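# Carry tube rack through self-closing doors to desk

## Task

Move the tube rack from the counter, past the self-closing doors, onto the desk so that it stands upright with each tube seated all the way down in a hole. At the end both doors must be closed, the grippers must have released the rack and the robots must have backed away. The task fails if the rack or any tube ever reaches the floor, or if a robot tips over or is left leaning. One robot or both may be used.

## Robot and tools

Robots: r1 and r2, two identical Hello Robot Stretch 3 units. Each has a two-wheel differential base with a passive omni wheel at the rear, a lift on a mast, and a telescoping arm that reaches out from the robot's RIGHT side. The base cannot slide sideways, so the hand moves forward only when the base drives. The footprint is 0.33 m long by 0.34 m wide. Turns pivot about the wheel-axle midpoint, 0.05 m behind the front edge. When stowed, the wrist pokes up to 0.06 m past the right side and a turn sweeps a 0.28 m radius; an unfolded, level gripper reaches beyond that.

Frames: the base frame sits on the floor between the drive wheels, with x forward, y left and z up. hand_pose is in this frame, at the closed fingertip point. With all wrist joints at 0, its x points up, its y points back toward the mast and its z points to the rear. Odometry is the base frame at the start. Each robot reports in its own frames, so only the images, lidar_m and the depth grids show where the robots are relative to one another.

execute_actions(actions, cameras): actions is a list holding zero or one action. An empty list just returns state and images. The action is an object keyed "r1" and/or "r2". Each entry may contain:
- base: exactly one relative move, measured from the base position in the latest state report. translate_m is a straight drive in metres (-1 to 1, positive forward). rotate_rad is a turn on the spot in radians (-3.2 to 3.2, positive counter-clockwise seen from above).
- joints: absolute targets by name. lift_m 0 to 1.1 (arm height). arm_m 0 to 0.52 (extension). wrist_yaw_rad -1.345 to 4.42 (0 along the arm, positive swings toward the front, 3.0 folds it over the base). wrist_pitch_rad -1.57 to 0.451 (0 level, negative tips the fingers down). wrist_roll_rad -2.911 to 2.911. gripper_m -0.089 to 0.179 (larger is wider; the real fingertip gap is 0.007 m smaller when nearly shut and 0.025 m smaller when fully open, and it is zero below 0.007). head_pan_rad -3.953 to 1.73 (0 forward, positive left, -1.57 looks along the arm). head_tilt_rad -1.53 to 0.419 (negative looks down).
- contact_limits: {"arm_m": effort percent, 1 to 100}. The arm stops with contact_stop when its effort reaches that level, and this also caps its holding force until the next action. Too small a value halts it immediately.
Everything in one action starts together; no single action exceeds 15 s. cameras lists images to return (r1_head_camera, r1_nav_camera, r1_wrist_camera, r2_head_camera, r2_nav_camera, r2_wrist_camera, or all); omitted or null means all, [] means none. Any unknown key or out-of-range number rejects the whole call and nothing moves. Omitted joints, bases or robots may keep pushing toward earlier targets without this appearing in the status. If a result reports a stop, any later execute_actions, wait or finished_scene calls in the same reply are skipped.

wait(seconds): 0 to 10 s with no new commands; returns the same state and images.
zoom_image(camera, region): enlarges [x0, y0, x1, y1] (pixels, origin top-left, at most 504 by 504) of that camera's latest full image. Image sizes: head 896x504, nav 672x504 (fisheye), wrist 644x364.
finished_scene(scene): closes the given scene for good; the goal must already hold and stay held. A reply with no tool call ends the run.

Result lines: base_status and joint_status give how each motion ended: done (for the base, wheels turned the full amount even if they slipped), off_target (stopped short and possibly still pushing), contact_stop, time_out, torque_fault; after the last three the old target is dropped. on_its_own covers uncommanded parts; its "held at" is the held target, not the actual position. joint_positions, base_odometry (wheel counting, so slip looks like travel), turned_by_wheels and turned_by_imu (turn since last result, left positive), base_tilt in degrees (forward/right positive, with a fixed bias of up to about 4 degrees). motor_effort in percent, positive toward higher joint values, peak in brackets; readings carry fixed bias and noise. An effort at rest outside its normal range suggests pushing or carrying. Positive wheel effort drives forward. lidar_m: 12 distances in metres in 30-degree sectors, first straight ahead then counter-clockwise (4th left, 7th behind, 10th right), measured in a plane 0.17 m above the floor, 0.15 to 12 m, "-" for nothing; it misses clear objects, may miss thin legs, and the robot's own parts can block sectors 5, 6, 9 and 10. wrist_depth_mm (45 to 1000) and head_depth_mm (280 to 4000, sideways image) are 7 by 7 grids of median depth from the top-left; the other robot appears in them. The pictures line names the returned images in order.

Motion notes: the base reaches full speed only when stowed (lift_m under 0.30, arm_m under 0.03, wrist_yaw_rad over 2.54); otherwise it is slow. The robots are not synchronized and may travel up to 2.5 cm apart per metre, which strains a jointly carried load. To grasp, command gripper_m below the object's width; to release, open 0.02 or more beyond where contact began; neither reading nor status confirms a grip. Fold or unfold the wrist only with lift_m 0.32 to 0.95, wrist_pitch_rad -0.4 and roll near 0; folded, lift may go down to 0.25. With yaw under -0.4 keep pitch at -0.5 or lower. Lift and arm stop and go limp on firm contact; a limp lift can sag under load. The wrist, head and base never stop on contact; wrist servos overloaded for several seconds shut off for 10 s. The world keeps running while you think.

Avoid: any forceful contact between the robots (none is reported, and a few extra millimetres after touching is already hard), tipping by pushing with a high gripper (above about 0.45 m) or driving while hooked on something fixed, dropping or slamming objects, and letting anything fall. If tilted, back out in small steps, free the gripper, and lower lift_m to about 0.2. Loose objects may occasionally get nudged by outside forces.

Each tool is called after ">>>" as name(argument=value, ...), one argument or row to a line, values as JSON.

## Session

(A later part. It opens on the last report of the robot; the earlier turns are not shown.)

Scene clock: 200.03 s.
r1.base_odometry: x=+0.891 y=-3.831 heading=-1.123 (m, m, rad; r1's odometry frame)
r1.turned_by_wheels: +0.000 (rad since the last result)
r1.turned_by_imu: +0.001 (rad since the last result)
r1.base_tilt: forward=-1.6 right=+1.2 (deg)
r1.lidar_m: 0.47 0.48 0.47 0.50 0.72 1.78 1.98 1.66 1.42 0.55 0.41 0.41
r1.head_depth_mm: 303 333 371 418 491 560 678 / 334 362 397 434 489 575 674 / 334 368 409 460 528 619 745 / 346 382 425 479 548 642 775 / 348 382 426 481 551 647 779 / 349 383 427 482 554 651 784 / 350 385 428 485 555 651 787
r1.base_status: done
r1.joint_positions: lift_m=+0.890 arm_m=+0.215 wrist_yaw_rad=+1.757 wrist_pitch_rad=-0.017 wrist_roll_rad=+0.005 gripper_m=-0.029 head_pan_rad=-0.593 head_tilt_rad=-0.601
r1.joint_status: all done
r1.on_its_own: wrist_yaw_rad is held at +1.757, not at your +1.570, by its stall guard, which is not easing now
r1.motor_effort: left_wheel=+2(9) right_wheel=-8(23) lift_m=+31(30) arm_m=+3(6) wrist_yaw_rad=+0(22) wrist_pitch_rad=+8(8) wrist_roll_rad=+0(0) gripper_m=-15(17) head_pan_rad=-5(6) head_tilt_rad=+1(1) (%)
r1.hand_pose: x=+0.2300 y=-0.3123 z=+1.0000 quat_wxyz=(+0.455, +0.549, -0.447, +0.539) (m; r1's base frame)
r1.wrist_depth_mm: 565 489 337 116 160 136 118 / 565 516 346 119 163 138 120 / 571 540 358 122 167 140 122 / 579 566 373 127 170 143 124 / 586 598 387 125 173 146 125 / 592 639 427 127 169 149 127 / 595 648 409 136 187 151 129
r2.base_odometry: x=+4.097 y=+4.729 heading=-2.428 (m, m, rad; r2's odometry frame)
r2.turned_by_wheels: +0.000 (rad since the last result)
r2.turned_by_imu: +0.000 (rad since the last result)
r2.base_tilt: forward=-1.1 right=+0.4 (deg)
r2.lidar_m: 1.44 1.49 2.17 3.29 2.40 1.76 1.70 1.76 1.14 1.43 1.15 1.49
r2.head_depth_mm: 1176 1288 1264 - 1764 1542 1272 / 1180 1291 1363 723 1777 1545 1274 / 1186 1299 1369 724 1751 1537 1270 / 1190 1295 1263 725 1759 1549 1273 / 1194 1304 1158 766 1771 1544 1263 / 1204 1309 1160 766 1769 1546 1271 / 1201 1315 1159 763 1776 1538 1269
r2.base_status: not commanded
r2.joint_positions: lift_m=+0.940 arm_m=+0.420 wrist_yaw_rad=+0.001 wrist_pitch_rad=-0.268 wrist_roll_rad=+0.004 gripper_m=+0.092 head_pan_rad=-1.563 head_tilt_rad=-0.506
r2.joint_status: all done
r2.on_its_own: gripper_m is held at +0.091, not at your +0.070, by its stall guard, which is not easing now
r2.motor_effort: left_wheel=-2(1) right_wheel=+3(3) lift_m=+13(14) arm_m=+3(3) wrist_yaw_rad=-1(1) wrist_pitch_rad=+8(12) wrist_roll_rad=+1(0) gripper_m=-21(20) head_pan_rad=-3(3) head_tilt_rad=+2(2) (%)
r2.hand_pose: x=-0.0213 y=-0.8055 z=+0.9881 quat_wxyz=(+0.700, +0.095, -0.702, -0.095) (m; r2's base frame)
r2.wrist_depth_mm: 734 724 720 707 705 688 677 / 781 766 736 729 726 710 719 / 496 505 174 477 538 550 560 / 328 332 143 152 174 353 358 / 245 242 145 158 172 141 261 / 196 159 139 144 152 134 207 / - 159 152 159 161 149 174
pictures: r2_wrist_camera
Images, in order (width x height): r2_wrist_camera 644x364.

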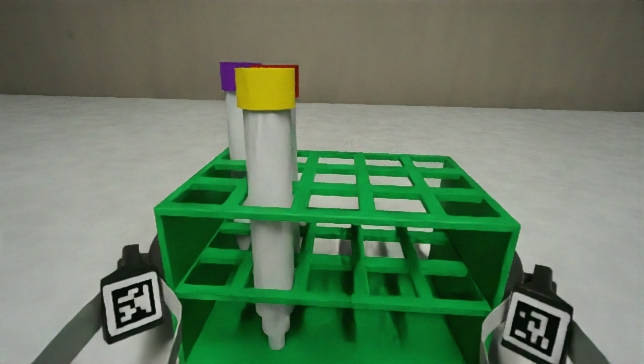

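>>> execute_actions(
  actions=[
    {"r2":{"joints":{"gripper_m":0.179}},"r1":{"joints":{"gripper_m":0.07}}},
  ],
  cameras=["r1_wrist_camera"],
)

>>> execute_actions(
  actions=[
    {"r2":{"joints":{"arm_m":0.0,"head_pan_rad":0.7,"head_tilt_rad":-0.2}},"r1":{"base":{"translate_m":-0.3},"joints":{"head_pan_rad":-3.4,"head_tilt_rad":-0.3}}},
  ],
)

>>> zoom_image(
  camera="r2_wrist_camera",
  region=[230,20,430,170],
)

Scene clock: 201.63 s.
r1.base_odometry: x=+0.891 y=-3.831 heading=-1.124 (m, m, rad; r1's odometry frame)
r1.turned_by_wheels: +0.000 (rad since the last result)
r1.turned_by_imu: +0.000 (rad since the last result)
r1.base_tilt: forward=-1.6 right=+1.2 (deg)
r1.lidar_m: 0.47 0.48 0.47 0.50 0.72 1.78 1.97 1.67 1.41 0.60 0.46 0.44
r1.head_depth_mm: 346 379 422 476 521 634 764 / 339 375 417 477 545 640 767 / 335 369 410 461 529 620 746 / 347 382 426 480 550 646 777 / 349 382 426 481 552 646 777 / 349 384 427 483 553 649 784 / 350 385 428 484 556 654 786
r1.base_status: not commanded
r1.joint_positions: lift_m=+0.890 arm_m=+0.215 wrist_yaw_rad=+1.756 wrist_pitch_rad=-0.017 wrist_roll_rad=+0.005 gripper_m=+0.070 head_pan_rad=-0.593 head_tilt_rad=-0.601
r1.joint_status: all done
r1.on_its_own: wrist_yaw_rad is held at +1.757, not at your +1.570, by its stall guard, which is not easing now
r1.motor_effort: left_wheel=-1(2) right_wheel=+1(8) lift_m=+29(30) arm_m=+2(3) wrist_yaw_rad=+0(1) wrist_pitch_rad=+8(8) wrist_roll_rad=+0(0) gripper_m=+0(81) head_pan_rad=-5(5) head_tilt_rad=+0(0) (%)
r1.hand_pose: x=+0.2301 y=-0.3127 z=+1.0000 quat_wxyz=(+0.456, +0.549, -0.448, +0.539) (m; r1's base frame)
r1.wrist_depth_mm: 568 483 337 250 197 175 150 / 571 505 346 256 201 177 152 / 582 525 360 258 204 180 155 / 578 565 371 265 209 183 157 / 587 606 388 273 207 187 159 / 592 648 - 279 166 187 162 / 607 661 402 287 219 188 165
r2.base_odometry: x=+4.097 y=+4.729 heading=-2.428 (m, m, rad; r2's odometry frame)
r2.turned_by_wheels: +0.000 (rad since the last result)
r2.turned_by_imu: +0.000 (rad since the last result)
r2.base_tilt: forward=-1.2 right=+0.5 (deg)
r2.lidar_m: 1.44 1.49 2.16 3.28 2.40 1.76 1.70 1.76 1.13 1.43 1.15 1.49
r2.head_depth_mm: 1182 1288 1260 - 1766 1551 1271 / 1181 1288 1361 723 1758 1552 1265 / 1188 1294 1366 723 1758 1545 1275 / 1185 1298 1266 725 1767 1540 1273 / 1197 1307 1157 765 1753 1549 1275 / 1197 1305 1160 764 1768 1553 1273 / 1200 1314 1156 765 1780 1553 1278
r2.base_status: not commanded
r2.joint_positions: lift_m=+0.940 arm_m=+0.420 wrist_yaw_rad=+0.001 wrist_pitch_rad=-0.270 wrist_roll_rad=+0.004 gripper_m=+0.179 head_pan_rad=-1.563 head_tilt_rad=-0.506
r2.joint_status: all done
r2.motor_effort: left_wheel=-2(1) right_wheel=+3(3) lift_m=+13(13) arm_m=+3(3) wrist_yaw_rad=-1(1) wrist_pitch_rad=+9(9) wrist_roll_rad=+1(1) gripper_m=+0(84) head_pan_rad=-4(4) head_tilt_rad=+3(2) (%)
r2.hand_pose: x=-0.0213 y=-0.8052 z=+0.9874 quat_wxyz=(+0.700, +0.096, -0.702, -0.095) (m; r2's base frame)
r2.wrist_depth_mm: 723 720 722 699 696 681 681 / 767 748 724 732 729 732 720 / 486 498 168 473 534 547 554 / 326 330 152 146 165 349 351 / 244 234 145 129 173 154 258 / 203 181 140 154 155 139 214 / - 158 156 162 158 157 -
pictures: r1_wrist_camera
Images, in order (width x height): r1_wrist_camera 644x364.

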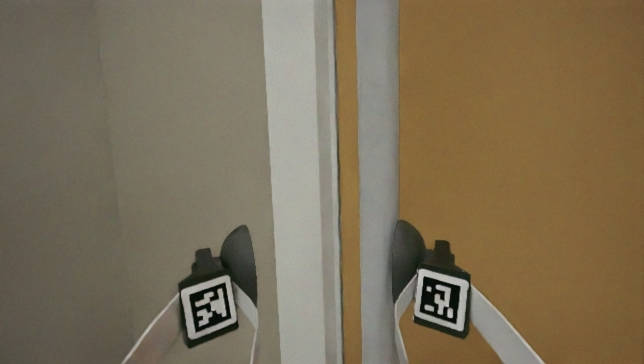

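Scene clock: 205.93 s.
r1.base_odometry: x=+0.762 y=-3.561 heading=-1.124 (m, m, rad; r1's odometry frame)
r1.turned_by_wheels: +0.000 (rad since the last result)
r1.turned_by_imu: +0.000 (rad since the last result)
r1.base_tilt: forward=-1.6 right=+1.2 (deg)
r1.lidar_m: 0.74 0.65 0.64 0.67 0.96 1.52 1.71 1.49 1.47 0.94 0.71 0.69
r1.head_depth_mm: 1351 1406 1485 1579 1650 1729 - / 1393 1464 1549 1631 1744 1827 - / 1445 1522 1602 1701 1811 1896 - / 1500 1573 1665 1787 1902 1977 - / 1541 1616 1709 1817 1910 1962 - / 1542 1634 1720 1840 1967 1979 1595 / 1603 1698 1814 1930 2099 2009 1567
r1.base_status: done
r1.joint_positions: lift_m=+0.890 arm_m=+0.215 wrist_yaw_rad=+1.756 wrist_pitch_rad=-0.017 wrist_roll_rad=+0.005 gripper_m=+0.070 head_pan_rad=-3.393 head_tilt_rad=-0.310
r1.joint_status: all done
r1.on_its_own: wrist_yaw_rad is held at +1.757, not at your +1.570, by its stall guard, which is not easing now
r1.motor_effort: left_wheel=-1(4) right_wheel=+1(5) lift_m=+30(30) arm_m=+2(2) wrist_yaw_rad=+1(1) wrist_pitch_rad=+8(9) wrist_roll_rad=+0(0) gripper_m=+0(0) head_pan_rad=-5(64) head_tilt_rad=+4(21) (%)
r1.hand_pose: x=+0.2301 y=-0.3127 z=+1.0000 quat_wxyz=(+0.456, +0.549, -0.448, +0.539) (m; r1's base frame)
r1.wrist_depth_mm: 713 821 776 567 464 400 341 / 720 820 804 601 469 410 345 / 706 828 831 626 479 411 355 / 717 837 848 632 494 415 357 / 734 832 898 641 486 428 362 / 734 858 - 664 569 427 371 / 744 845 931 678 547 431 377
r2.base_odometry: x=+4.097 y=+4.729 heading=-2.428 (m, m, rad; r2's odometry frame)
r2.turned_by_wheels: +0.000 (rad since the last result)
r2.turned_by_imu: -0.001 (rad since the last result)
r2.base_tilt: forward=-1.2 right=+0.4 (deg)
r2.lidar_m: 1.44 1.50 2.16 3.28 2.40 1.76 1.70 1.77 1.14 1.43 1.15 1.49
r2.head_depth_mm: 1321 1352 1405 1443 1501 1546 1549 / 1503 1561 1599 1667 1609 1679 1639 / 1642 1685 1742 1805 1879 1924 1636 / 1772 1842 1917 2004 2099 2075 1621 / 1936 2045 2107 2220 2324 2188 1623 / 2068 2137 2251 2343 2448 2156 1621 / 2316 2412 2543 2708 2785 2160 1621
r2.base_status: not commanded
r2.joint_positions: lift_m=+0.940 arm_m=+0.000 wrist_yaw_rad=+0.001 wrist_pitch_rad=-0.270 wrist_roll_rad=+0.004 gripper_m=+0.179 head_pan_rad=+0.693 head_tilt_rad=-0.211
r2.joint_status: all done
r2.motor_effort: left_wheel=-2(2) right_wheel=+3(2) lift_m=+13(13) arm_m=-3(4) wrist_yaw_rad=-1(1) wrist_pitch_rad=+9(9) wrist_roll_rad=+1(1) gripper_m=+0(0) head_pan_rad=+4(41) head_tilt_rad=+4(20) (%)
r2.hand_pose: x=-0.0213 y=-0.3857 z=+0.9874 quat_wxyz=(+0.700, +0.096, -0.702, -0.095) (m; r2's base frame)
r2.wrist_depth_mm: - - - - - - - / - - - 564 - - - / 498 506 523 522 532 549 561 / 878 - - - - 416 420 / - - - - - - - / - - - - - - - / - - - - - - -
pictures: r1_head_camera (sideways: a quarter turn clockwise sets it upright), r1_nav_camera (sideways: a quarter turn counterclockwise sets it upright), r1_wrist_camera, r2_head_camera (sideways: a quarter turn clockwise sets it upright), r2_nav_camera (sideways: a quarter turn counterclockwise sets it upright), r2_wrist_camera
Images, in order (width x height): r1_head_camera 896x504, r1_nav_camera 672x504, r1_wrist_camera 644x364, r2_head_camera 896x504, r2_nav_camera 672x504, r2_wrist_camera 644x364.

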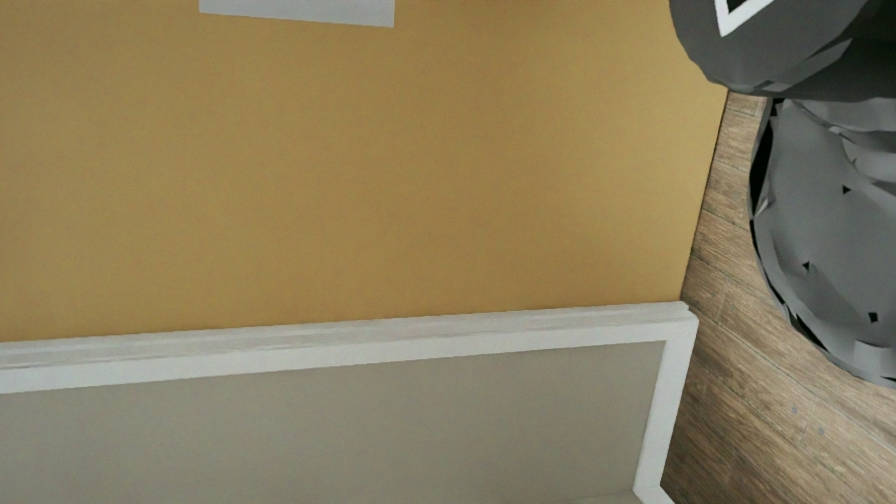

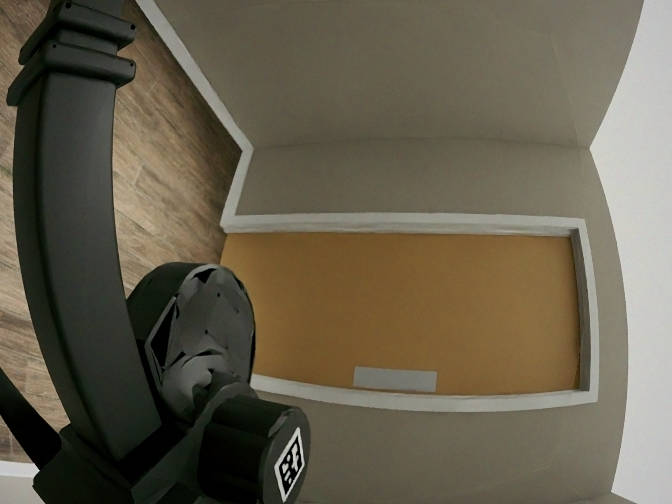

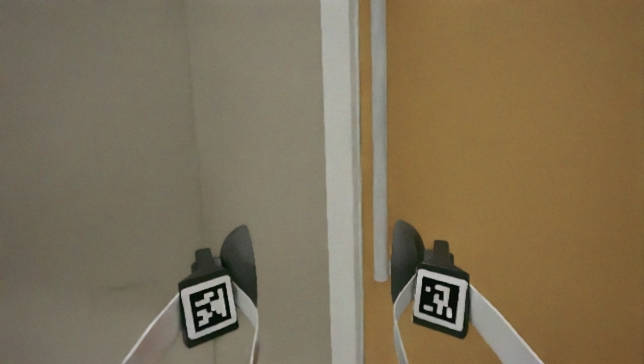

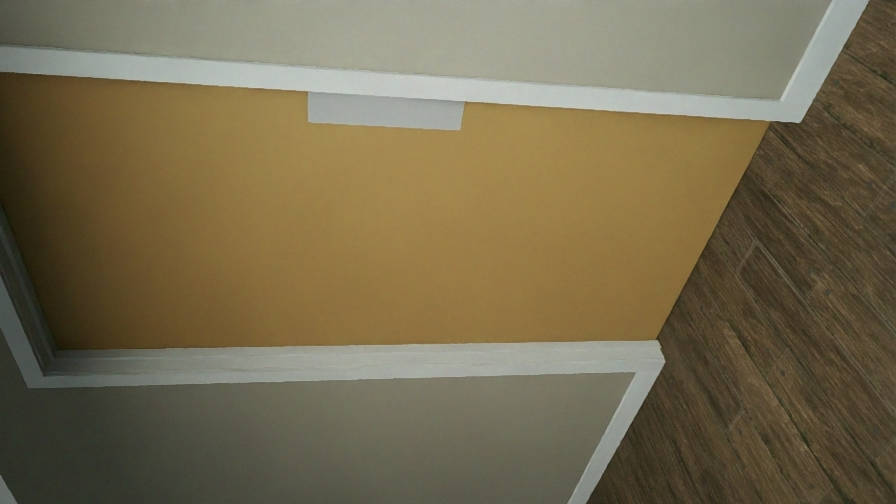

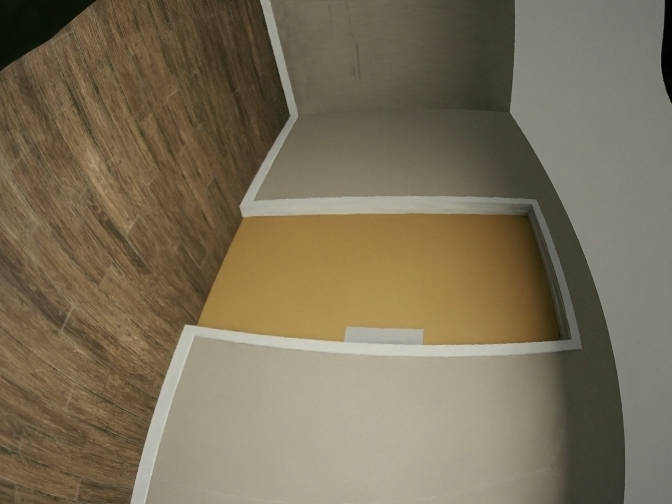

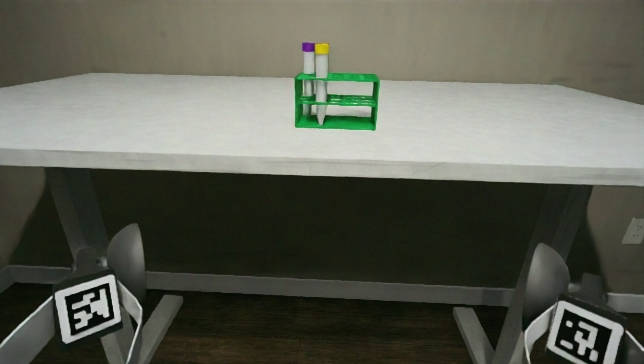

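Region (230, 20, 430, 170) of r2_wrist_camera's 644x364 image, scaled by 2.520; it fills the top 378 rows of this view, and the rest is white.

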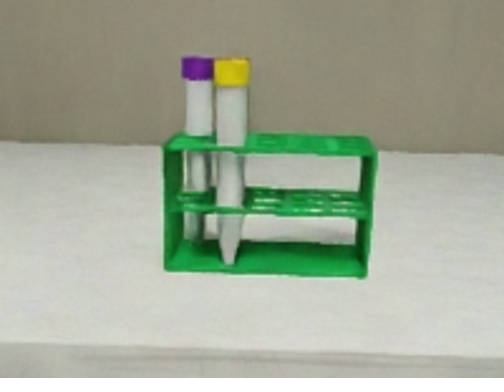

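>>> finished_scene(
  scene=1,
)

The scene is finished: the task was done.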